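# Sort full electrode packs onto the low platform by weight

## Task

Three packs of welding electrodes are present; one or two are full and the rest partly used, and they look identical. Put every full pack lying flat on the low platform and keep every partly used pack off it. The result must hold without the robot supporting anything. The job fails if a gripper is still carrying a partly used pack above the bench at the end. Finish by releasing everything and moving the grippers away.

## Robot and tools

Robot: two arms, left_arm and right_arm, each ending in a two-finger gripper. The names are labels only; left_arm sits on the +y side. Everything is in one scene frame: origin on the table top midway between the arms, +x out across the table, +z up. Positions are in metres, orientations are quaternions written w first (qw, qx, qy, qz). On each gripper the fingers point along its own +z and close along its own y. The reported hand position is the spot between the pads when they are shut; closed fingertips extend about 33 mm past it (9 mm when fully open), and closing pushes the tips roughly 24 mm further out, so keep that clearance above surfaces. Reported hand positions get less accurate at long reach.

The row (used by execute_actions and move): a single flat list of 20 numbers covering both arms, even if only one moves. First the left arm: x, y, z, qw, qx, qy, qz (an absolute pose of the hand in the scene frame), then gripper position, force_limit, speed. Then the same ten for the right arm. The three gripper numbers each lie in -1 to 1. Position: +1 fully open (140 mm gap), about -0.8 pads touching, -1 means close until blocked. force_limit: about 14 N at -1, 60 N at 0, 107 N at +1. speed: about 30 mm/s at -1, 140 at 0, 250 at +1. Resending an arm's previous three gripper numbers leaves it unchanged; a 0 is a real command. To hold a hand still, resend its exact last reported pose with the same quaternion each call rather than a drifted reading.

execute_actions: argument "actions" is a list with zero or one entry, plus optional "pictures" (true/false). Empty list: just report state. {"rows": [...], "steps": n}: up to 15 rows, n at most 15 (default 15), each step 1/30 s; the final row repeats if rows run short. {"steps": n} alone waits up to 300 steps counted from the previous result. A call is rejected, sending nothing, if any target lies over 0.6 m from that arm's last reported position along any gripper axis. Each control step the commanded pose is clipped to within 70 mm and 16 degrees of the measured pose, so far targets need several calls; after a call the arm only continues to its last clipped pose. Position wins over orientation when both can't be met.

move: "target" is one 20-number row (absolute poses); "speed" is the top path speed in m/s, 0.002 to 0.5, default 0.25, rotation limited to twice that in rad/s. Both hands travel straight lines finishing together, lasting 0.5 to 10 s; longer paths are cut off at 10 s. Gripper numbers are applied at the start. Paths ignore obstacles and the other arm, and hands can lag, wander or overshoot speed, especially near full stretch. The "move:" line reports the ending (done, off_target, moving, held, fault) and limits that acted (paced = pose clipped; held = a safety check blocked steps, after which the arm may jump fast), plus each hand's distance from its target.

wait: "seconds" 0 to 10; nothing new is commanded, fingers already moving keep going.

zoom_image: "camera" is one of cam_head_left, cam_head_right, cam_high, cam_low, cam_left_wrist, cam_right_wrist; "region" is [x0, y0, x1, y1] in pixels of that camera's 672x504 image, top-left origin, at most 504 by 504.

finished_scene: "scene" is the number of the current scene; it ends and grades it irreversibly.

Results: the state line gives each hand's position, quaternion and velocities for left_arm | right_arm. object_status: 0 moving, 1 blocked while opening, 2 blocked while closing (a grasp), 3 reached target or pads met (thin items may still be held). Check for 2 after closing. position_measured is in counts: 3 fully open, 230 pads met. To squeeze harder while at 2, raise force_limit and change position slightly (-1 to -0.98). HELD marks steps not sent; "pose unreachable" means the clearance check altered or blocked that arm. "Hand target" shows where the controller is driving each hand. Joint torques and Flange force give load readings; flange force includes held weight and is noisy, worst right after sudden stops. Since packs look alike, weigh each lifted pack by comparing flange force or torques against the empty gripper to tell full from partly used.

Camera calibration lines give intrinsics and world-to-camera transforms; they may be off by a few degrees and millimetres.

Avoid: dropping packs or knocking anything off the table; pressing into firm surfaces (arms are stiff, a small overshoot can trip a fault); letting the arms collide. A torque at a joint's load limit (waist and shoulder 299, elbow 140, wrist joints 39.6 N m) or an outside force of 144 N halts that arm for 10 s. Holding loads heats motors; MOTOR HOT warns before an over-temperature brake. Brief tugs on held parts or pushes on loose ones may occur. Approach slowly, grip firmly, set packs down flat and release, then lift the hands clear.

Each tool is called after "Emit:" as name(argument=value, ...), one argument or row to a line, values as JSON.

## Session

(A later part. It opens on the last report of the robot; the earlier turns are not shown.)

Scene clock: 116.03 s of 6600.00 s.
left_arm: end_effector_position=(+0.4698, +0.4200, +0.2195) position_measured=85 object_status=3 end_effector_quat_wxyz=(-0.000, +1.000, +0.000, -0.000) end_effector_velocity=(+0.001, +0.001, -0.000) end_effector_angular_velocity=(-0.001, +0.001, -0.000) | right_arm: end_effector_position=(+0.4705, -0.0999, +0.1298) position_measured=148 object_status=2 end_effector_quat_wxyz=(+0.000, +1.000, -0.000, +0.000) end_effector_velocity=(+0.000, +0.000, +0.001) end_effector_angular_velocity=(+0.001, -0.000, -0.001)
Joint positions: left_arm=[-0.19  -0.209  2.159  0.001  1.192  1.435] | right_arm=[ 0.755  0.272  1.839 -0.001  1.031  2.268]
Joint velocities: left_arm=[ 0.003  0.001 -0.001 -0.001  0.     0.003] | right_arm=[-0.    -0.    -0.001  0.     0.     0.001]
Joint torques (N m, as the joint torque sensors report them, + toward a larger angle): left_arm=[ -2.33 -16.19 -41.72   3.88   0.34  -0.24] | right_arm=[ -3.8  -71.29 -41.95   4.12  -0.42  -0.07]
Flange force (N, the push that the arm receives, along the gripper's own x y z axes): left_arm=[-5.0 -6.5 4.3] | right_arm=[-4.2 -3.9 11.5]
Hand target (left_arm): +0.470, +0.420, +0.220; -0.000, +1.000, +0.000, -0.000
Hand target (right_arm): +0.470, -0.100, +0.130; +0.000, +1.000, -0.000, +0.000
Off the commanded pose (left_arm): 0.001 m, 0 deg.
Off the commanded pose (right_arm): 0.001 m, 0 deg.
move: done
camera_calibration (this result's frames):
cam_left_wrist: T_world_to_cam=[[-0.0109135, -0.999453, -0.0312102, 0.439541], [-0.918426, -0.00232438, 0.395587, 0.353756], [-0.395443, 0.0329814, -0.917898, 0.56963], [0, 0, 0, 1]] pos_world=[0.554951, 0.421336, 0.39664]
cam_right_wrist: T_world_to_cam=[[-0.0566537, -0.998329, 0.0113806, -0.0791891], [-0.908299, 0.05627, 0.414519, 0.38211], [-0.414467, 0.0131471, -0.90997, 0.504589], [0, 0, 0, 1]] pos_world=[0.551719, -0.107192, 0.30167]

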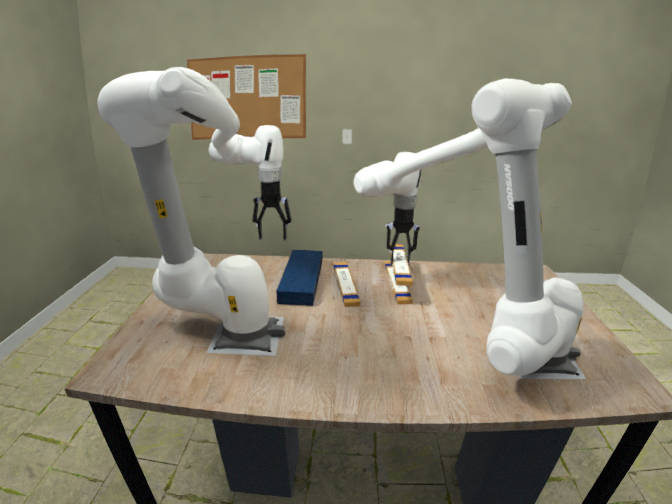

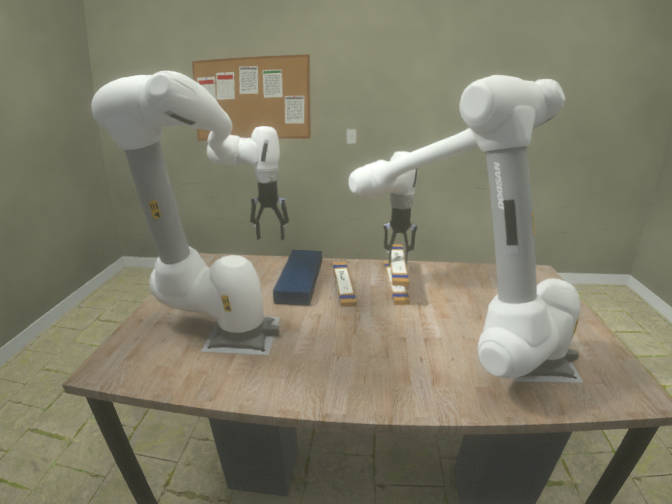

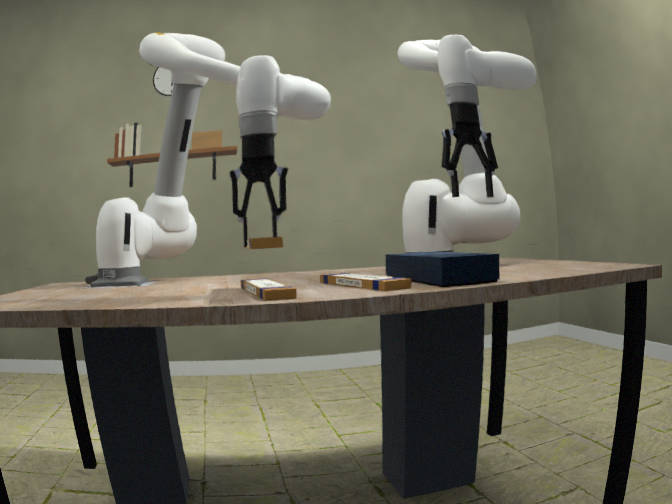

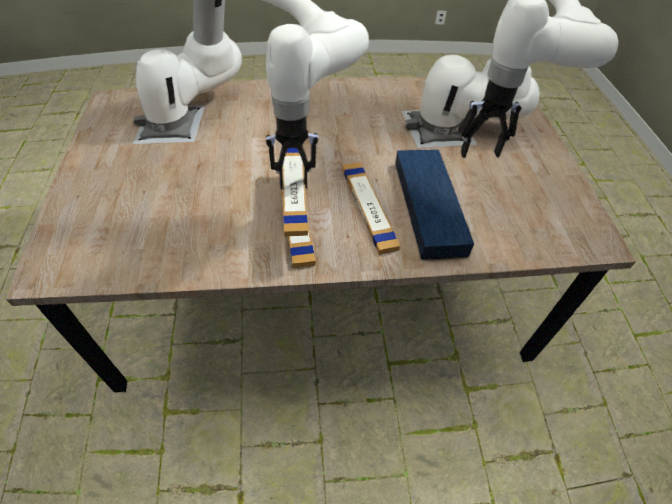

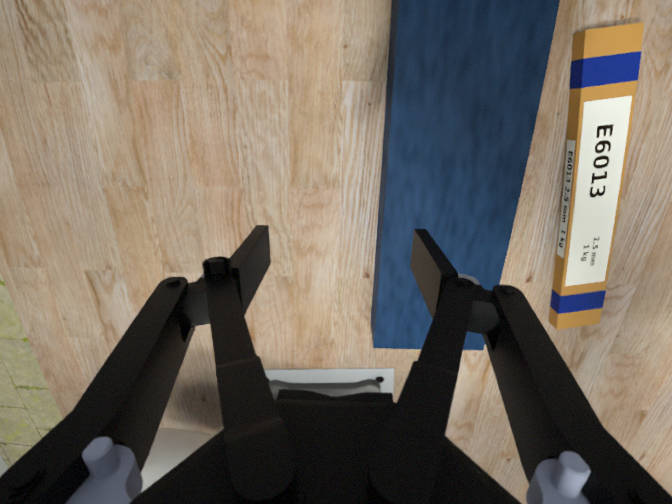

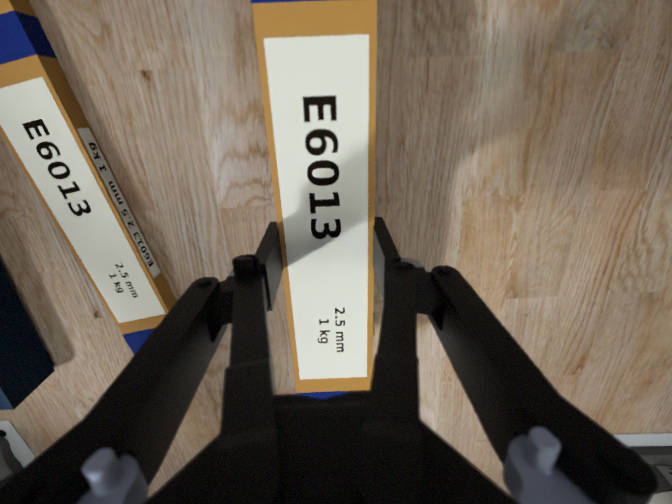

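Emit:
move(
  target=[0.28,0.92,0.25,0,1,0,0,0.35,0.8,-0.3, 0.47,0.30,0.118,0,1,0,0,-0.98,0.8,-0.8],
  speed=0.3,
)

Emit:
move(
  target=[0.28,0.92,0.25,0,1,0,0,0.35,0.8,-0.3, 0.47,0.30,0.099,0,1,0,0,-0.98,0.8,-0.8],
  speed=0.05,
)

Emit:
zoom_image(
  camera="cam_high",
  region=[360,200,520,300],
)

Emit:
zoom_image(
  camera="cam_low",
  region=[340,110,520,280],
)

Scene clock: 122.57 s of 6600.00 s.
left_arm: end_effector_position=(+0.2801, +0.9193, +0.2502) position_measured=85 object_status=3 end_effector_quat_wxyz=(+0.000, +1.000, +0.000, -0.001) end_effector_velocity=(-0.000, +0.001, +0.000) end_effector_angular_velocity=(+0.000, +0.000, -0.001) | right_arm: end_effector_position=(+0.4703, +0.3000, +0.1176) position_measured=148 object_status=2 end_effector_quat_wxyz=(+0.000, +1.000, -0.000, +0.000) end_effector_velocity=(+0.000, -0.001, -0.002) end_effector_angular_velocity=(-0.004, +0.001, -0.000)
Joint positions: left_arm=[ 1.052 -0.008  1.925  0.001  1.226  2.677] | right_arm=[ 1.081  0.758  1.089 -0.     1.294  2.594]
Joint velocities: left_arm=[ 0.001  0.001 -0.002  0.     0.001  0.001] | right_arm=[-0.     0.003 -0.001 -0.001  0.003  0.001]
Joint torques (N m, as the joint torque sensors report them, + toward a larger angle): left_arm=[ -3.13 -37.3  -40.37   4.36   0.54  -0.19] | right_arm=[  -1.33 -123.13  -44.35    4.69   -0.45    0.02]
Flange force (N, the push that the arm receives, along the gripper's own x y z axes): left_arm=[-7.2 0.8 1.9] | right_arm=[2.8 -7.7 9.7]
Hand target (left_arm): +0.280, +0.919, +0.250; +0.000, +1.000, +0.000, -0.001
Hand target (right_arm): +0.470, +0.300, +0.118; +0.000, +1.000, -0.000, +0.000
Off the commanded pose (left_arm): 0.001 m, 0 deg.
Off the commanded pose (right_arm): 0.000 m, 0 deg.
After step 90, 1.23 s passed at rest.
move: done
camera_calibration (this result's frames):
cam_left_wrist: T_world_to_cam=[[-0.0110902, -0.999494, -0.0298078, 0.937192], [-0.918082, -0.00163451, 0.396387, 0.167664], [-0.396235, 0.031762, -0.9176, 0.507572], [0, 0, 0, 1]] pos_world=[0.365441, 0.92087, 0.427224]
cam_right_wrist: T_world_to_cam=[[-0.0568644, -0.998324, 0.0107402, 0.320274], [-0.908136, 0.0561907, 0.414888, 0.364377], [-0.414796, 0.0138387, -0.909809, 0.488136], [0, 0, 0, 1]] pos_world=[0.551593, 0.292507, 0.289495]

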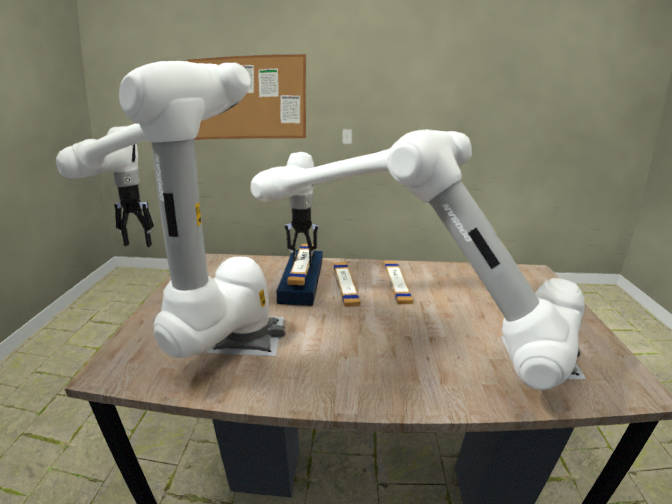

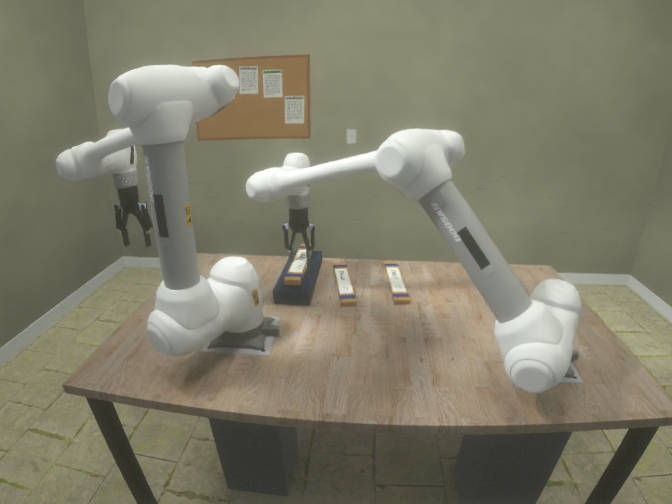

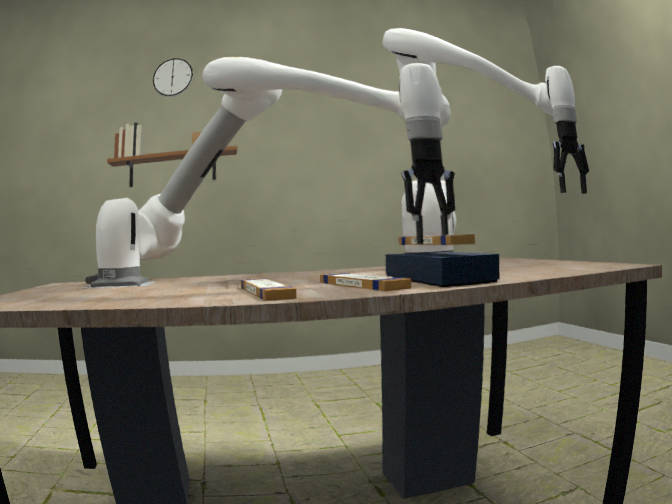

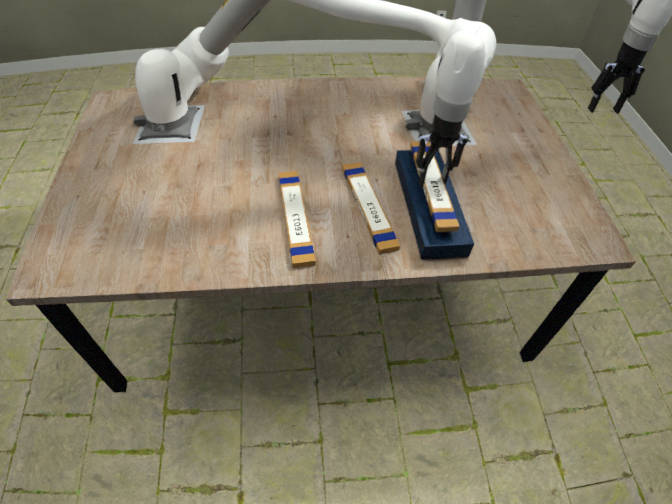

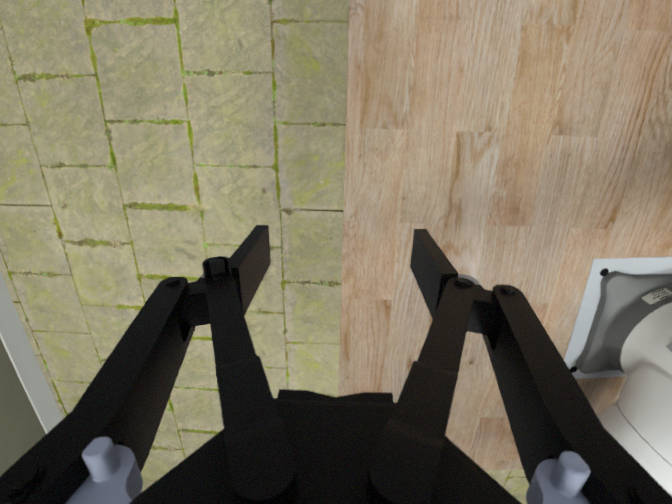

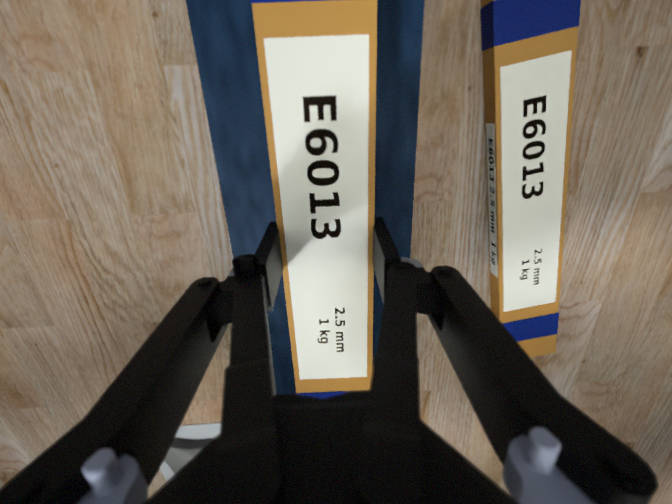

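Scene clock: 123.33 s of 6600.00 s.
left_arm: end_effector_position=(+0.2800, +0.9200, +0.2500) position_measured=85 object_status=3 end_effector_quat_wxyz=(+0.000, +1.000, -0.000, -0.000) end_effector_velocity=(-0.000, +0.000, -0.000) end_effector_angular_velocity=(-0.000, +0.001, +0.000) | right_arm: end_effector_position=(+0.4700, +0.3000, +0.0991) position_measured=148 object_status=2 end_effector_quat_wxyz=(-0.000, +1.000, +0.000, +0.000) end_effector_velocity=(-0.001, +0.001, +0.000) end_effector_angular_velocity=(+0.001, +0.001, +0.001)
Joint positions: left_arm=[ 1.053 -0.008  1.925  0.     1.224  2.679] | right_arm=[ 1.081  0.768  1.107 -0.     1.267  2.593]
Joint velocities: left_arm=[0. 0. 0. 0. 0. 0.] | right_arm=[ 0.001 -0.001  0.     0.002 -0.    -0.001]
Joint torques (N m, as the joint torque sensors report them, + toward a larger angle): left_arm=[ -1.41 -39.59 -41.34   4.51   0.63   0.13] | right_arm=[  -3.44 -124.05  -45.95    4.74   -0.02    0.1 ]
Flange force (N, the push that the arm receives, along the gripper's own x y z axes): left_arm=[-2.6 0.4 4.7] | right_arm=[-2.1 -3.6 11.9]
Hand target (left_arm): +0.280, +0.920, +0.250; +0.000, +1.000, -0.000, -0.000
Hand target (right_arm): +0.470, +0.300, +0.099; -0.000, +1.000, +0.000, -0.000
Off the commanded pose (left_arm): 0.000 m, 0 deg.
Off the commanded pose (right_arm): 0.000 m, 0 deg.
move: done
camera_calibration (this result's frames):
cam_left_wrist: T_world_to_cam=[[-0.011088, -0.99948, -0.0302807, 0.93794], [-0.918741, -0.0017705, 0.394858, 0.168339], [-0.394706, 0.0321983, -0.918243, 0.506654], [0, 0, 0, 1]] pos_world=[0.365039, 0.921437, 0.427163]
cam_right_wrist: T_world_to_cam=[[-0.0565637, -0.998341, 0.0107278, 0.320353], [-0.907998, 0.0559069, 0.415227, 0.371803], [-0.415138, 0.0137459, -0.909655, 0.471272], [0, 0, 0, 1]] pos_world=[0.551359, 0.292557, 0.270875]

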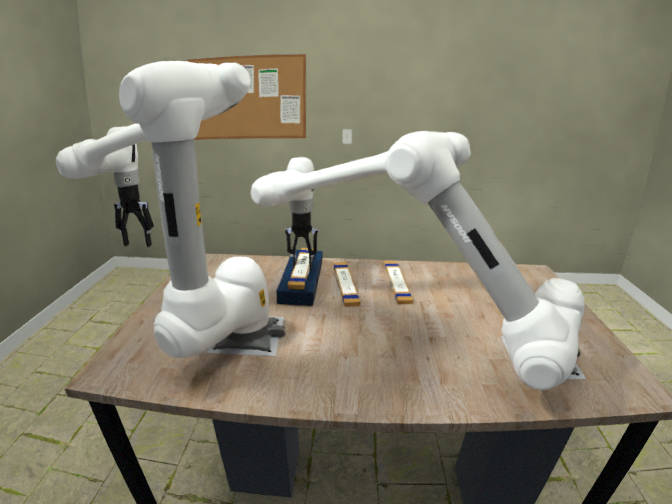

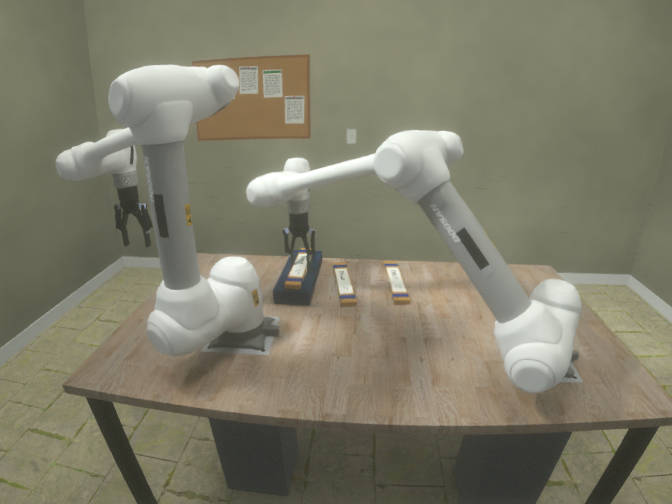

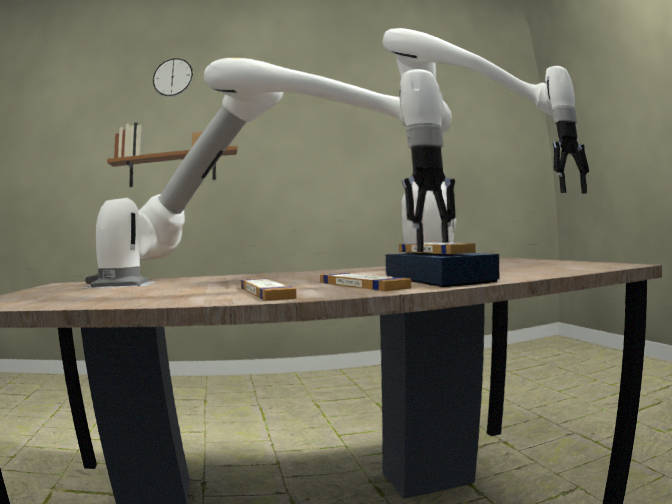

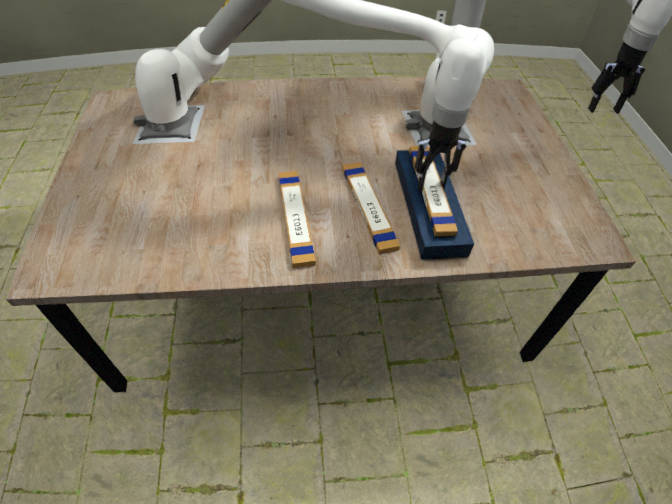

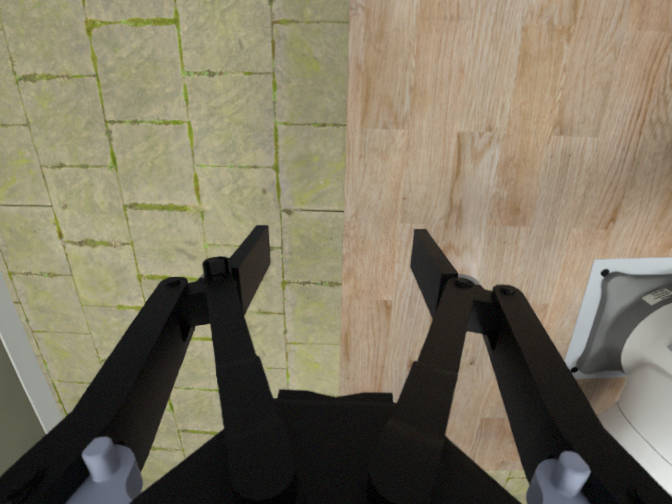

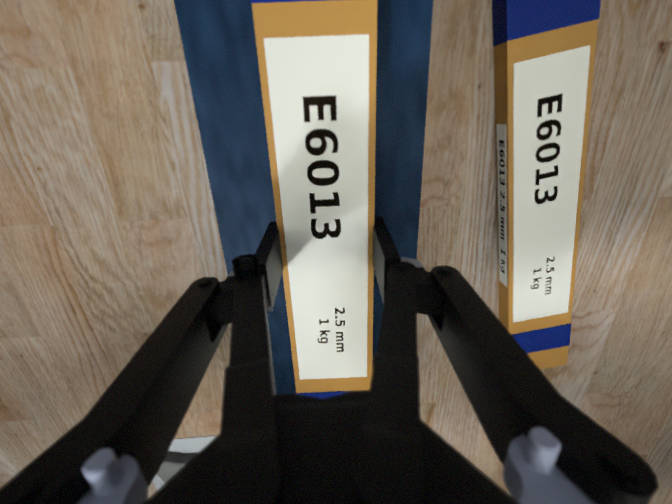

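Region (360, 200, 520, 300) of cam_high's 672x504 image, scaled by 3.150, with more detail than that image has; it fills the top 315 rows of this view, and the rest is white.

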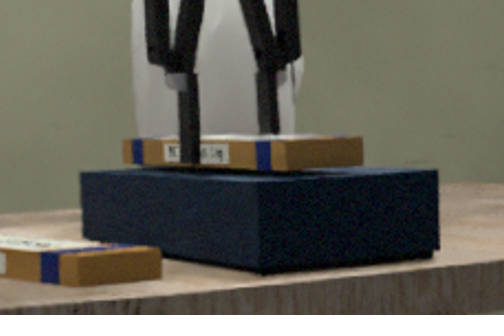

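Region (340, 110, 520, 280) of cam_low's 672x504 image, scaled by 2.800, with more detail than that image has.

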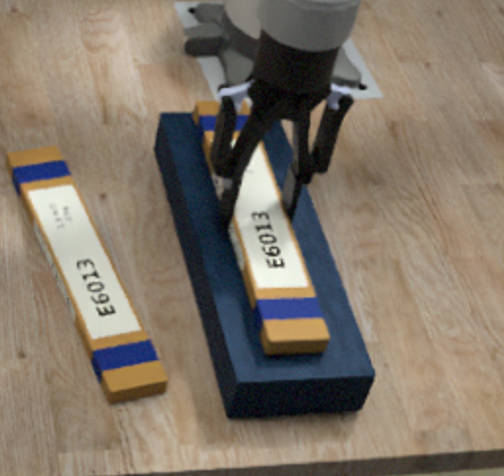

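Emit:
execute_actions(
  actions=[
    {"rows":[[0.28,0.92,0.25,0,1,0,0,0.35,0.8,-0.3, 0.473,0.302,0.0985,0,1,0,0,-0.98,0.8,-0.8],[0.28,0.92,0.25,0,1,0,0,0.35,0.8,-0.3, 0.477,0.304,0.098,0,1,0,0,-0.98,0.8,-0.8],[0.28,0.92,0.25,0,1,0,0,0.35,0.8,-0.3, 0.477,0.304,0.098,0,1,0,0,-0.98,0.8,-0.8],[0.28,0.92,0.25,0,1,0,0,0.35,0.8,-0.3, 0.477,0.304,0.098,0,1,0,0,-0.98,0.8,-0.8],[0.28,0.92,0.25,0,1,0,0,0.35,0.8,-0.3, 0.477,0.304,0.0975,0,1,0,0,-0.98,0.8,-0.8],[0.28,0.92,0.25,0,1,0,0,0.35,0.8,-0.3, 0.477,0.304,0.097,0,1,0,0,-0.98,0.8,-0.8],[0.28,0.92,0.25,0,1,0,0,0.35,0.8,-0.3, 0.477,0.304,0.0965,0,1,0,0,-0.98,0.8,-0.8],[0.28,0.92,0.25,0,1,0,0,0.35,0.8,-0.3, 0.477,0.304,0.096,0,1,0,0,-0.98,0.8,-0.8]],"steps":15},
  ],
  pictures=false,
)

Emit:
execute_actions(
  actions=[
    {"rows":[[0.28,0.92,0.25,0,1,0,0,0.35,0.8,-0.3, 0.477,0.304,0.0954,0,1,0,0,-0.98,0.8,-0.8]],"steps":10},
  ],
  pictures=false,
)

Scene clock: 131.70 s of 6600.00 s.
left_arm: end_effector_position=(+0.2800, +0.9200, +0.2500) position_measured=85 object_status=3 end_effector_quat_wxyz=(+0.000, +1.000, +0.000, -0.000) end_effector_velocity=(+0.000, -0.000, +0.000) end_effector_angular_velocity=(-0.000, -0.000, -0.000) | right_arm: end_effector_position=(+0.4769, +0.3040, +0.0960) position_measured=148 object_status=2 end_effector_quat_wxyz=(+0.000, +1.000, +0.000, -0.000) end_effector_velocity=(+0.000, +0.001, -0.002) end_effector_angular_velocity=(+0.001, -0.000, +0.001)
Joint positions: left_arm=[ 1.053 -0.008  1.925  0.     1.224  2.679] | right_arm=[1.077 0.781 1.088 0.    1.273 2.589]
Joint velocities: left_arm=[-0.  0. -0. -0.  0.  0.] | right_arm=[ 0.     0.002 -0.001 -0.    -0.002 -0.   ]
Joint torques (N m, as the joint torque sensors report them, + toward a larger angle): left_arm=[ -3.42 -35.86 -40.82   4.29   0.61   0.34] | right_arm=[  -1.59 -125.31  -47.75    4.42    0.1    -0.17]
Flange force (N, the push that the arm receives, along the gripper's own x y z axes): left_arm=[-7.7 3.6 1.9] | right_arm=[-3.1 1.3 14.5]
Hand target (left_arm): +0.280, +0.920, +0.250; +0.000, +1.000, +0.000, -0.000
Hand target (right_arm): +0.477, +0.304, +0.096; +0.000, +1.000, -0.000, -0.000
Off the commanded pose (left_arm): 0.000 m, 0 deg.
Off the commanded pose (right_arm): 0.000 m, 0 deg.
Steps of this call (steps 1 to 90: nothing new was sent; then 4.87 s passed at rest; steps 91 to 105: all 15 steps of this action). Readings (end_effector_position | what the end effector reports):
91: left_arm (+0.2800, +0.9200, +0.2500) | right_arm (+0.4700, +0.3000, +0.0990) | left_arm position_measured=85 object_status=3 | right_arm position_measured=148 object_status=2
92: left_arm (+0.2800, +0.9200, +0.2500) | right_arm (+0.4704, +0.3004, +0.0987) | left_arm position_measured=85 object_status=3 | right_arm position_measured=148 object_status=2
94: left_arm (+0.2800, +0.9200, +0.2500) | right_arm (+0.4738, +0.3025, +0.0980) | left_arm position_measured=85 object_status=3 | right_arm position_measured=148 object_status=2
98: left_arm (+0.2800, +0.9200, +0.2500) | right_arm (+0.4765, +0.3038, +0.0971) | left_arm position_measured=85 object_status=3 | right_arm position_measured=148 object_status=2
105: the state above

Scene clock: 132.03 s of 6600.00 s.
left_arm: end_effector_position=(+0.2800, +0.9200, +0.2500) position_measured=85 object_status=3 end_effector_quat_wxyz=(+0.000, +1.000, -0.000, -0.000) end_effector_velocity=(+0.000, +0.001, +0.000) end_effector_angular_velocity=(+0.001, -0.001, +0.000) | right_arm: end_effector_position=(+0.4770, +0.3041, +0.0955) position_measured=148 object_status=2 end_effector_quat_wxyz=(-0.000, +1.000, +0.000, +0.000) end_effector_velocity=(-0.000, -0.000, -0.000) end_effector_angular_velocity=(-0.001, -0.000, +0.001)
Joint positions: left_arm=[ 1.053 -0.008  1.925  0.     1.224  2.679] | right_arm=[1.077 0.782 1.088 0.    1.272 2.589]
Joint velocities: left_arm=[ 0.     0.    -0.001 -0.    -0.001 -0.   ] | right_arm=[ 0.001  0.     0.    -0.001  0.    -0.   ]
Joint torques (N m, as the joint torque sensors report them, + toward a larger angle): left_arm=[ -1.59 -36.7  -41.62   4.34   0.41   0.26] | right_arm=[  -2.47 -126.5   -45.71    4.22   -0.41   -0.14]
Flange force (N, the push that the arm receives, along the gripper's own x y z axes): left_arm=[-4.6 4.9 2.7] | right_arm=[0.8 -6.9 12.1]
Hand target (left_arm): +0.280, +0.920, +0.250; +0.000, +1.000, -0.000, -0.000
Hand target (right_arm): +0.477, +0.304, +0.095; +0.000, +1.000, +0.000, -0.000
Off the commanded pose (left_arm): 0.000 m, 0 deg.
Off the commanded pose (right_arm): 0.000 m, 0 deg.
Steps of this call (steps 1 to 10: all 10 steps of this action). Readings (end_effector_position | what the end effector reports):
1: left_arm (+0.2800, +0.9200, +0.2500) | right_arm (+0.4769, +0.3040, +0.0960) | left_arm position_measured=85 object_status=3 | right_arm position_measured=148 object_status=2
2: left_arm (+0.2800, +0.9200, +0.2500) | right_arm (+0.4770, +0.3041, +0.0960) | left_arm position_measured=85 object_status=3 | right_arm position_measured=148 object_status=2
4: left_arm (+0.2800, +0.9200, +0.2500) | right_arm (+0.4771, +0.3042, +0.0958) | left_arm position_measured=85 object_status=3 | right_arm position_measured=148 object_status=2
8: left_arm (+0.2800, +0.9200, +0.2500) | right_arm (+0.4770, +0.3041, +0.0956) | left_arm position_measured=85 object_status=3 | right_arm position_measured=148 object_status=2
10: the state above

Emit:
execute_actions(
  actions=[
    {"rows":[[0.28,0.92,0.25,0,1,0,0,0.35,0.8,-0.3, 0.477,0.304,0.0948,0,1,0,0,-0.98,0.8,-0.8]],"steps":10},
  ],
  pictures=false,
)

Emit:
execute_actions(
  actions=[
    {"rows":[[0.28,0.92,0.25,0,1,0,0,0.35,0.8,-0.3, 0.477,0.304,0.0943,0,1,0,0,-0.98,0.8,-0.8]],"steps":10},
  ],
  pictures=false,
)

Scene clock: 136.07 s of 6600.00 s.
left_arm: end_effector_position=(+0.2800, +0.9200, +0.2500) position_measured=85 object_status=3 end_effector_quat_wxyz=(-0.000, +1.000, -0.000, +0.000) end_effector_velocity=(-0.001, -0.001, -0.001) end_effector_angular_velocity=(-0.001, +0.001, +0.001) | right_arm: end_effector_position=(+0.4770, +0.3040, +0.0948) position_measured=148 object_status=2 end_effector_quat_wxyz=(+0.000, +1.000, +0.000, +0.000) end_effector_velocity=(+0.000, +0.000, -0.000) end_effector_angular_velocity=(+0.000, -0.002, +0.000)
Joint positions: left_arm=[ 1.053 -0.008  1.925  0.     1.224  2.679] | right_arm=[ 1.077  0.782  1.089 -0.     1.271  2.589]
Joint velocities: left_arm=[ 0.001 -0.     0.002 -0.    -0.     0.   ] | right_arm=[ 0.     0.001 -0.001 -0.001 -0.001  0.   ]
Joint torques (N m, as the joint torque sensors report them, + toward a larger angle): left_arm=[ -2.91 -38.93 -40.61   3.95   0.6   -0.04] | right_arm=[  -3.38 -125.78  -46.72    4.65    0.     -0.07]
Flange force (N, the push that the arm receives, along the gripper's own x y z axes): left_arm=[-5.8 -1.1 3.5] | right_arm=[-2.7 -2.5 12.9]
Hand target (left_arm): +0.280, +0.920, +0.250; +0.000, +1.000, -0.000, -0.000
Hand target (right_arm): +0.477, +0.304, +0.095; -0.000, +1.000, +0.000, -0.000
Off the commanded pose (left_arm): 0.000 m, 0 deg.
Off the commanded pose (right_arm): 0.000 m, 0 deg.
Steps of this call (steps 1 to 90: nothing new was sent; then 0.70 s passed at rest; steps 91 to 100: all 10 steps of this action). Readings (end_effector_position | what the end effector reports):
91: left_arm (+0.2800, +0.9200, +0.2500) | right_arm (+0.4770, +0.3040, +0.0954) | left_arm position_measured=85 object_status=3 | right_arm position_measured=148 object_status=2
92: left_arm (+0.2800, +0.9200, +0.2500) | right_arm (+0.4770, +0.3040, +0.0953) | left_arm position_measured=85 object_status=3 | right_arm position_measured=148 object_status=2
94: left_arm (+0.2800, +0.9200, +0.2500) | right_arm (+0.4770, +0.3040, +0.0949) | left_arm position_measured=85 object_status=3 | right_arm position_measured=148 object_status=2
98: left_arm (+0.2800, +0.9200, +0.2500) | right_arm (+0.4770, +0.3040, +0.0948) | left_arm position_measured=85 object_status=3 | right_arm position_measured=148 object_status=2
100: the state above

Scene clock: 136.40 s of 6600.00 s.
left_arm: end_effector_position=(+0.2800, +0.9200, +0.2500) position_measured=85 object_status=3 end_effector_quat_wxyz=(-0.000, +1.000, -0.000, +0.000) end_effector_velocity=(+0.000, -0.000, +0.000) end_effector_angular_velocity=(-0.000, -0.000, -0.000) | right_arm: end_effector_position=(+0.4770, +0.3040, +0.0944) position_measured=148 object_status=2 end_effector_quat_wxyz=(-0.000, +1.000, +0.000, +0.000) end_effector_velocity=(+0.001, +0.001, +0.001) end_effector_angular_velocity=(+0.002, -0.002, +0.000)
Joint positions: left_arm=[ 1.053 -0.008  1.925  0.     1.224  2.679] | right_arm=[ 1.077  0.782  1.089 -0.     1.27   2.589]
Joint velocities: left_arm=[-0. -0.  0. -0.  0.  0.] | right_arm=[-0.    -0.    -0.001 -0.001 -0.001 -0.   ]
Joint torques (N m, as the joint torque sensors report them, + toward a larger angle): left_arm=[ -1.65 -39.7  -41.03   4.18   0.33   0.21] | right_arm=[  -2.76 -120.7   -43.68    4.73   -0.68    0.  ]
Flange force (N, the push that the arm receives, along the gripper's own x y z axes): left_arm=[-2.7 -0.4 4.0] | right_arm=[-1.0 -3.7 6.7]
Hand target (left_arm): +0.280, +0.920, +0.250; +0.000, +1.000, -0.000, +0.000
Hand target (right_arm): +0.477, +0.304, +0.094; +0.000, +1.000, +0.000, -0.000
Off the commanded pose (left_arm): 0.000 m, 0 deg.
Off the commanded pose (right_arm): 0.000 m, 0 deg.
Steps of this call (steps 1 to 10: all 10 steps of this action). Readings (end_effector_position | what the end effector reports):
1: left_arm (+0.2800, +0.9200, +0.2500) | right_arm (+0.4770, +0.3040, +0.0948) | left_arm position_measured=85 object_status=3 | right_arm position_measured=148 object_status=2
2: left_arm (+0.2800, +0.9200, +0.2500) | right_arm (+0.4770, +0.3040, +0.0947) | left_arm position_measured=85 object_status=3 | right_arm position_measured=148 object_status=2
4: left_arm (+0.2800, +0.9200, +0.2500) | right_arm (+0.4770, +0.3040, +0.0945) | left_arm position_measured=85 object_status=3 | right_arm position_measured=148 object_status=2
8: left_arm (+0.2800, +0.9200, +0.2500) | right_arm (+0.4770, +0.3040, +0.0944) | left_arm position_measured=85 object_status=3 | right_arm position_measured=148 object_status=2
10: the state above

Contact. Release.

Emit:
execute_actions(
  actions=[
    {"rows":[[0.28,0.92,0.25,0,1,0,0,0.35,0.8,-0.3, 0.477,0.304,0.0941,0,1,0,0,-0.98,0.8,-0.8],[0.28,0.92,0.25,0,1,0,0,0.35,0.8,-0.3, 0.477,0.304,0.0941,0,1,0,0,-0.98,0.8,-0.8],[0.28,0.92,0.25,0,1,0,0,0.35,0.8,-0.3, 0.477,0.304,0.0941,0,1,0,0,-0.98,0.8,-0.8],[0.28,0.92,0.25,0,1,0,0,0.35,0.8,-0.3, 0.477,0.304,0.0941,0,1,0,0,0.3,0.8,-0.4]],"steps":15},
  ],
  pictures=false,
)

Emit:
move(
  target=[0.28,0.92,0.25,0,1,0,0,0.35,0.8,-0.3, 0.477,0.304,0.15,0,1,0,0,0.3,0.8,-0.4],
  speed=0.15,
)

Emit:
move(
  target=[0.28,0.92,0.25,0,1,0,0,0.35,0.8,-0.3, 0.42,-0.28,0.25,0,1,0,0,0.3,0.8,-0.4],
  speed=0.35,
)

Emit:
zoom_image(
  camera="cam_low",
  region=[260,110,520,280],
)

Scene clock: 142.73 s of 6600.00 s.
left_arm: end_effector_position=(+0.2800, +0.9200, +0.2500) position_measured=85 object_status=3 end_effector_quat_wxyz=(-0.000, +1.000, -0.000, +0.000) end_effector_velocity=(-0.000, -0.000, -0.000) end_effector_angular_velocity=(-0.001, +0.001, +0.000) | right_arm: end_effector_position=(+0.4770, +0.3040, +0.0939) position_measured=95 object_status=0 end_effector_quat_wxyz=(+0.000, +1.000, +0.000, -0.000) end_effector_velocity=(-0.000, -0.000, -0.001) end_effector_angular_velocity=(-0.001, -0.001, +0.000)
Joint positions: left_arm=[ 1.053 -0.008  1.925  0.     1.224  2.679] | right_arm=[ 1.077  0.782  1.09  -0.     1.27   2.589]
Joint velocities: left_arm=[ 0.     0.    -0.     0.     0.001 -0.   ] | right_arm=[ 0.     0.     0.001 -0.001 -0.001  0.   ]
Joint torques (N m, as the joint torque sensors report them, + toward a larger angle): left_arm=[ -1.03 -36.84 -42.23   4.27   0.5    0.21] | right_arm=[  -3.22 -114.46  -41.1     4.92   -0.14    0.15]
Flange force (N, the push that the arm receives, along the gripper's own x y z axes): left_arm=[-4.3 6.0 3.9] | right_arm=[-3.3 -0.7 2.1]
Hand target (left_arm): +0.280, +0.920, +0.250; +0.000, +1.000, -0.000, +0.000
Hand target (right_arm): +0.477, +0.304, +0.094; -0.000, +1.000, +0.000, -0.000
Off the commanded pose (left_arm): 0.000 m, 0 deg.
Off the commanded pose (right_arm): 0.000 m, 0 deg.
Steps of this call (steps 1 to 90: nothing new was sent; then 2.83 s passed at rest; steps 91 to 105: all 15 steps of this action). Readings (end_effector_position | what the end effector reports):
91: left_arm (+0.2800, +0.9200, +0.2500) | right_arm (+0.4770, +0.3040, +0.0943) | left_arm position_measured=85 object_status=3 | right_arm position_measured=148 object_status=2
92: left_arm (+0.2800, +0.9200, +0.2500) | right_arm (+0.4770, +0.3040, +0.0943) | left_arm position_measured=85 object_status=3 | right_arm position_measured=148 object_status=2
94: left_arm (+0.2800, +0.9200, +0.2500) | right_arm (+0.4770, +0.3040, +0.0942) | left_arm position_measured=85 object_status=3 | right_arm position_measured=148 object_status=0
98: left_arm (+0.2800, +0.9200, +0.2500) | right_arm (+0.4770, +0.3040, +0.0939) | left_arm position_measured=85 object_status=3 | right_arm position_measured=132 object_status=0
105: the state above

Scene clock: 143.77 s of 6600.00 s.
left_arm: end_effector_position=(+0.2800, +0.9200, +0.2500) position_measured=85 object_status=3 end_effector_quat_wxyz=(-0.000, +1.000, -0.000, -0.000) end_effector_velocity=(+0.000, +0.000, +0.000) end_effector_angular_velocity=(+0.000, -0.000, -0.000) | right_arm: end_effector_position=(+0.4770, +0.3040, +0.1499) position_measured=91 object_status=3 end_effector_quat_wxyz=(+0.000, +1.000, -0.000, -0.000) end_effector_velocity=(+0.001, -0.001, +0.001) end_effector_angular_velocity=(-0.001, -0.001, -0.000)
Joint positions: left_arm=[ 1.053 -0.008  1.925  0.     1.224  2.679] | right_arm=[ 1.077  0.756  1.034 -0.     1.352  2.589]
Joint velocities: left_arm=[-0.     0.    -0.001 -0.     0.001  0.   ] | right_arm=[-0.001  0.    -0.002 -0.002  0.003  0.   ]
Joint torques (N m, as the joint torque sensors report them, + toward a larger angle): left_arm=[ -3.72 -37.95 -40.8    4.26   0.53   0.33] | right_arm=[  -2.9  -114.4   -41.63    4.65   -0.05   -0.12]
Flange force (N, the push that the arm receives, along the gripper's own x y z axes): left_arm=[-7.1 0.1 2.8] | right_arm=[-1.4 -3.6 2.7]
Hand target (left_arm): +0.280, +0.920, +0.250; +0.000, +1.000, -0.000, +0.000
Hand target (right_arm): +0.477, +0.304, +0.150; +0.000, +1.000, -0.000, +0.000
Off the commanded pose (left_arm): 0.000 m, 0 deg.
Off the commanded pose (right_arm): 0.000 m, 0 deg.
move: done
camera_calibration (this result's frames):
cam_left_wrist: T_world_to_cam=[[-0.0110854, -0.99948, -0.0302906, 0.937948], [-0.918744, -0.00177653, 0.39485, 0.168346], [-0.394698, 0.0322064, -0.918246, 0.506648], [0, 0, 0, 1]] pos_world=[0.365037, 0.921441, 0.427168]
cam_right_wrist: T_world_to_cam=[[-0.0566621, -0.998335, 0.0108049, 0.324252], [-0.907971, 0.0560279, 0.415269, 0.35678], [-0.415183, 0.0137195, -0.909634, 0.520401], [0, 0, 0, 1]] pos_world=[0.558381, 0.296583, 0.321711]

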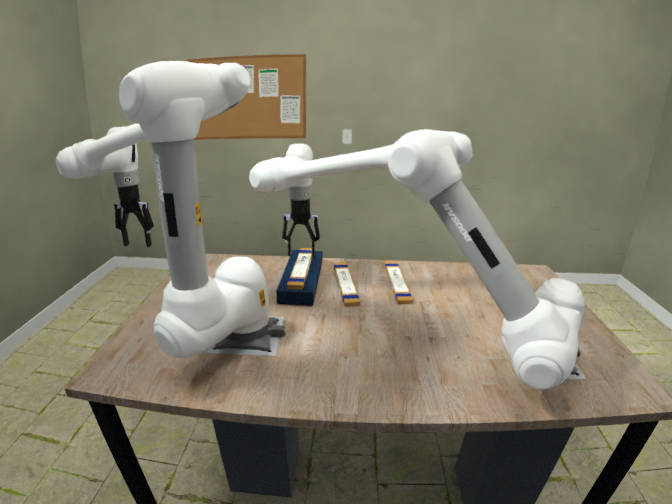

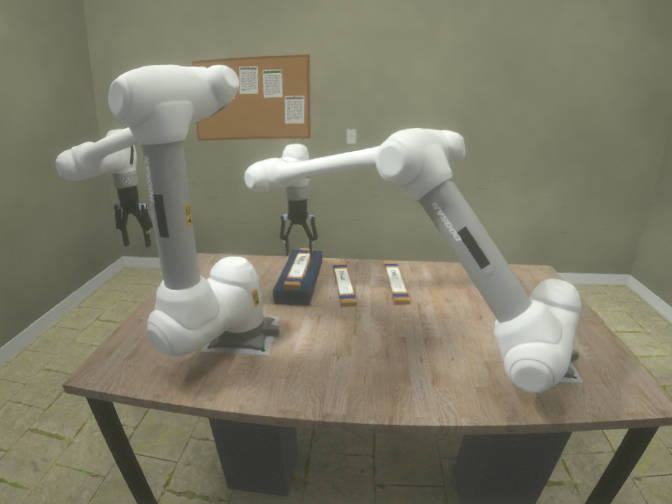

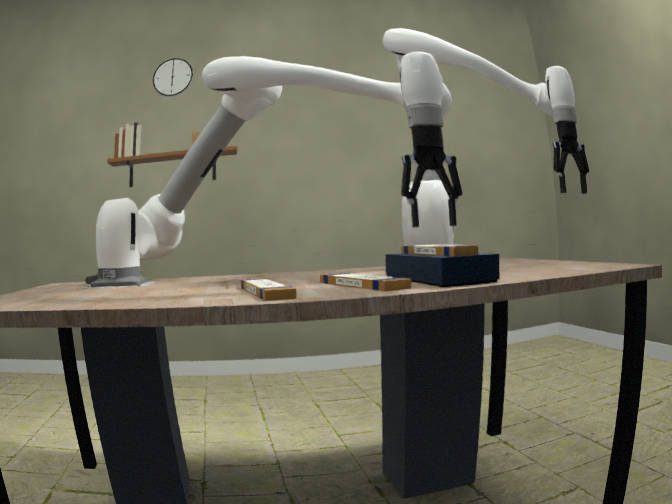

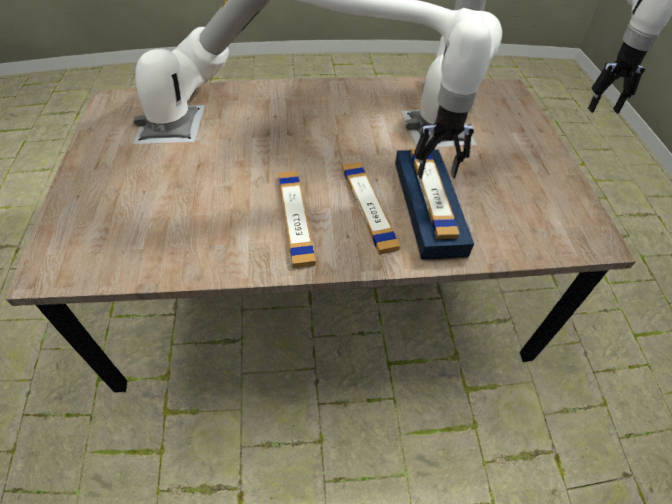

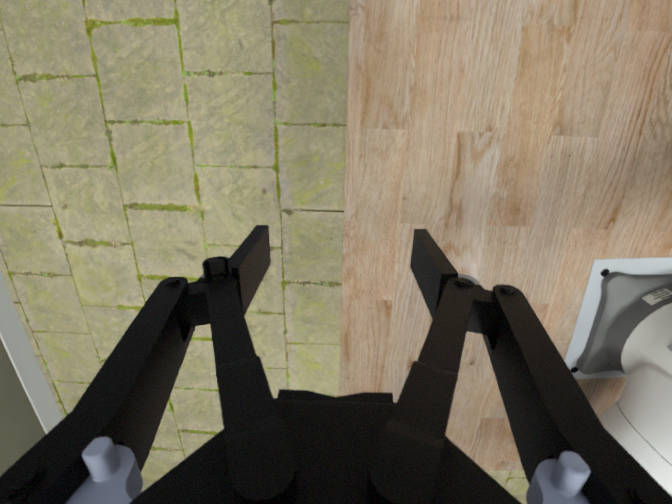

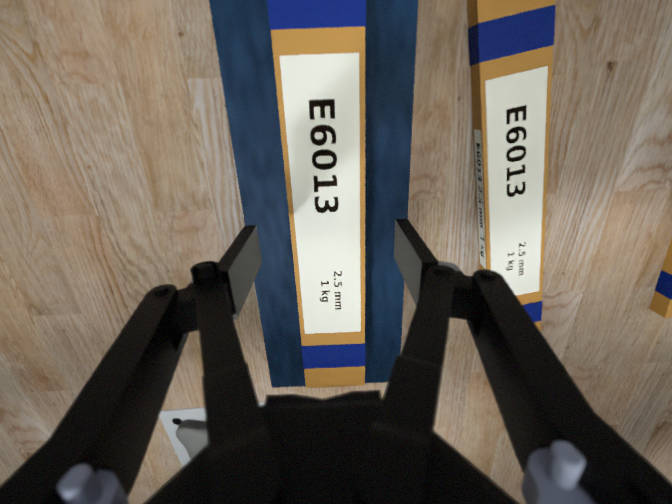

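Scene clock: 146.00 s of 6600.00 s.
left_arm: end_effector_position=(+0.2800, +0.9200, +0.2500) position_measured=85 object_status=3 end_effector_quat_wxyz=(-0.000, +1.000, -0.000, +0.000) end_effector_velocity=(+0.000, -0.000, -0.000) end_effector_angular_velocity=(-0.000, +0.001, -0.001) | right_arm: end_effector_position=(+0.4195, -0.2799, +0.2506) position_measured=91 object_status=3 end_effector_quat_wxyz=(-0.000, +1.000, +0.000, -0.000) end_effector_velocity=(-0.000, -0.001, +0.001) end_effector_angular_velocity=(-0.000, +0.001, +0.001)
Joint positions: left_arm=[ 1.053 -0.008  1.925  0.     1.224  2.679] | right_arm=[ 0.541 -0.05   1.965  0.     1.227  2.053]
Joint velocities: left_arm=[-0.001  0.     0.001  0.    -0.     0.   ] | right_arm=[-0.002 -0.001 -0.001  0.     0.003 -0.003]
Joint torques (N m, as the joint torque sensors report them, + toward a larger angle): left_arm=[ -0.57 -37.2  -41.38   3.95   0.19   0.02] | right_arm=[ -4.88 -34.87 -40.83   4.71  -0.39   0.29]
Flange force (N, the push that the arm receives, along the gripper's own x y z axes): left_arm=[-2.8 4.7 2.7] | right_arm=[-5.3 -7.9 1.9]
Hand target (left_arm): +0.280, +0.920, +0.250; +0.000, +1.000, -0.000, -0.000
Hand target (right_arm): +0.420, -0.280, +0.251; -0.000, +1.000, +0.000, -0.000
Off the commanded pose (left_arm): 0.000 m, 0 deg.
Off the commanded pose (right_arm): 0.001 m, 0 deg.
move: done
camera_calibration (this result's frames):
cam_left_wrist: T_world_to_cam=[[-0.0110852, -0.99948, -0.0302908, 0.937948], [-0.918744, -0.00177676, 0.39485, 0.168346], [-0.394698, 0.0322065, -0.918246, 0.506648], [0, 0, 0, 1]] pos_world=[0.365037, 0.921441, 0.427168]
cam_right_wrist: T_world_to_cam=[[-0.0564823, -0.998347, 0.0106679, -0.263123], [-0.907673, 0.0557971, 0.415951, 0.295156], [-0.415859, 0.0138109, -0.909324, 0.596346], [0, 0, 0, 1]] pos_world=[0.501039, -0.287393, 0.422308]

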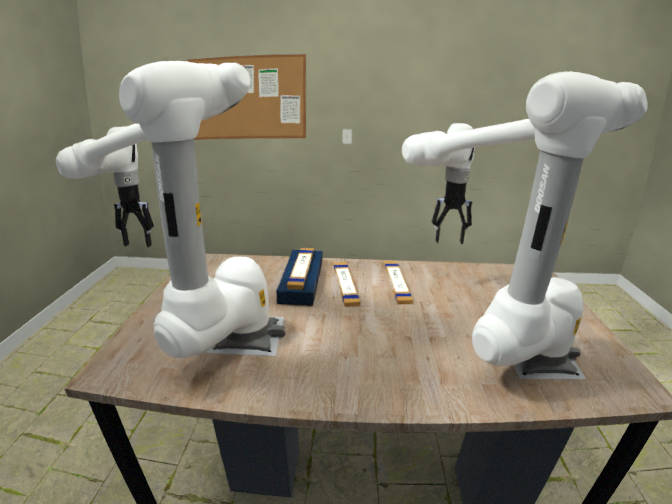

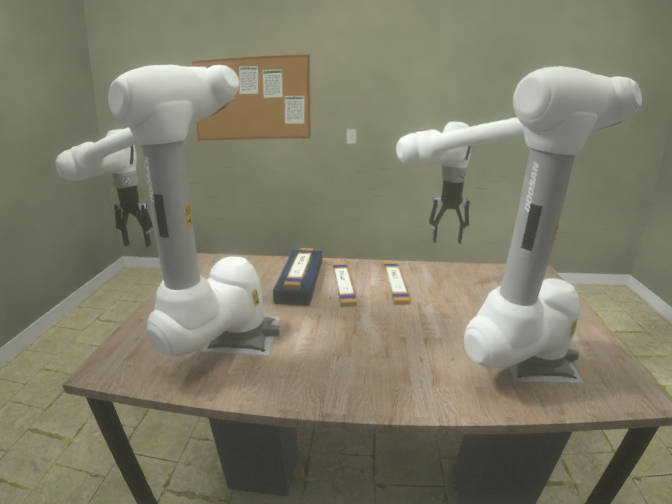

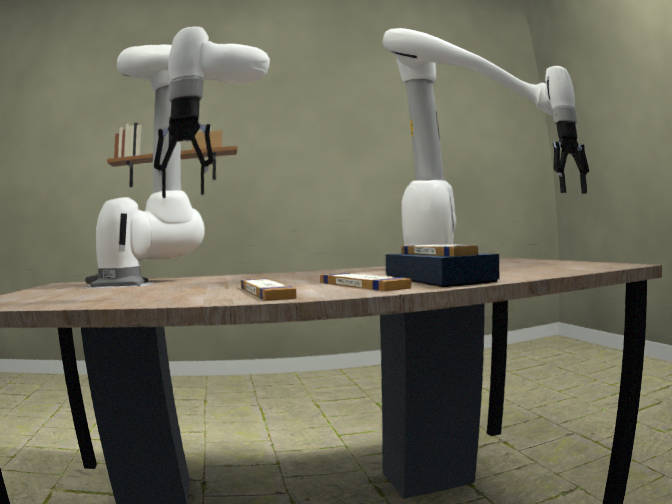

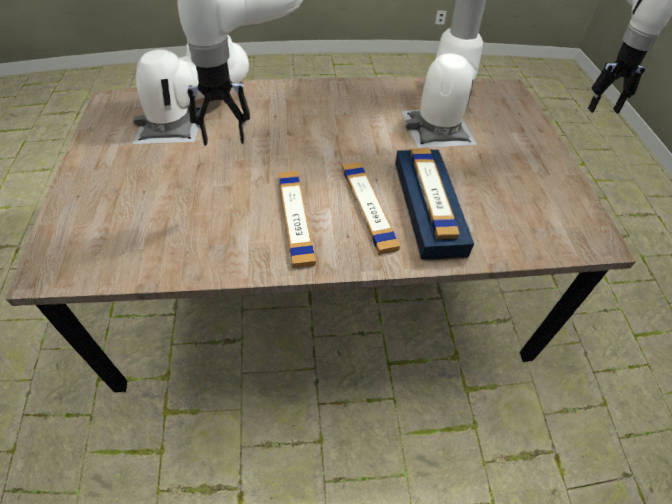

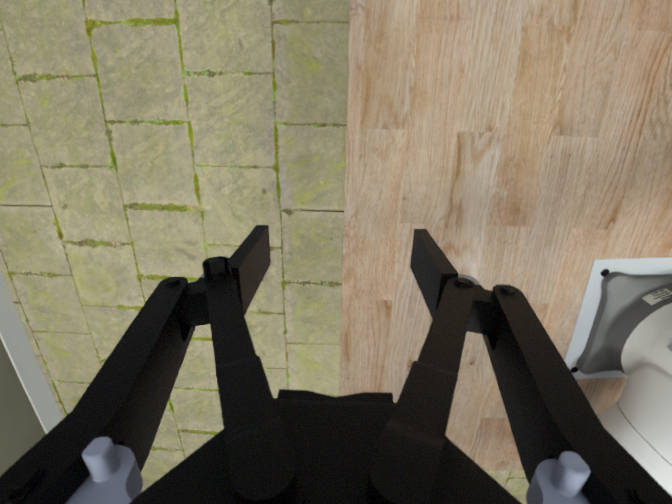

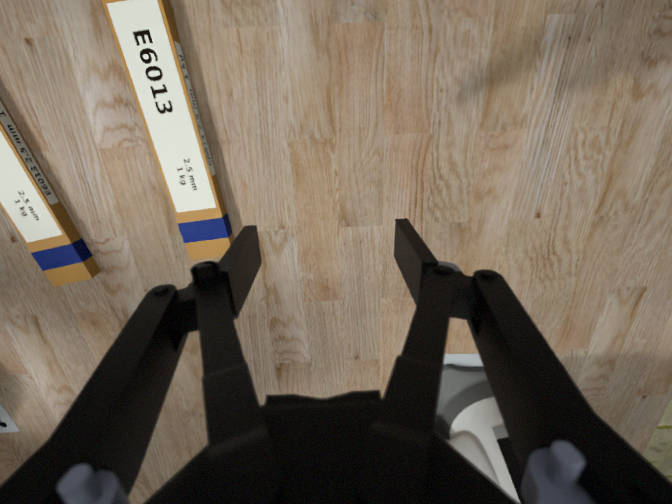

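Region (260, 110, 520, 280) of cam_low's 672x504 image, scaled by 1.938, with more detail than that image has; it fills the top 330 rows of this view, and the rest is white.

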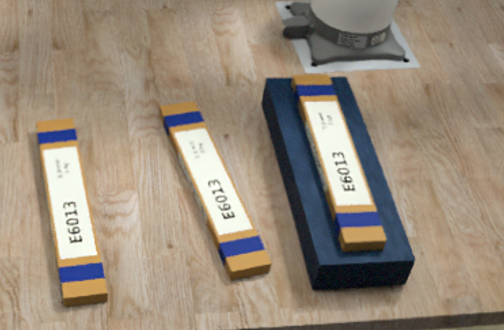

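Emit:
finished_scene(
  scene=2,
)

The scene is finished: the task was done.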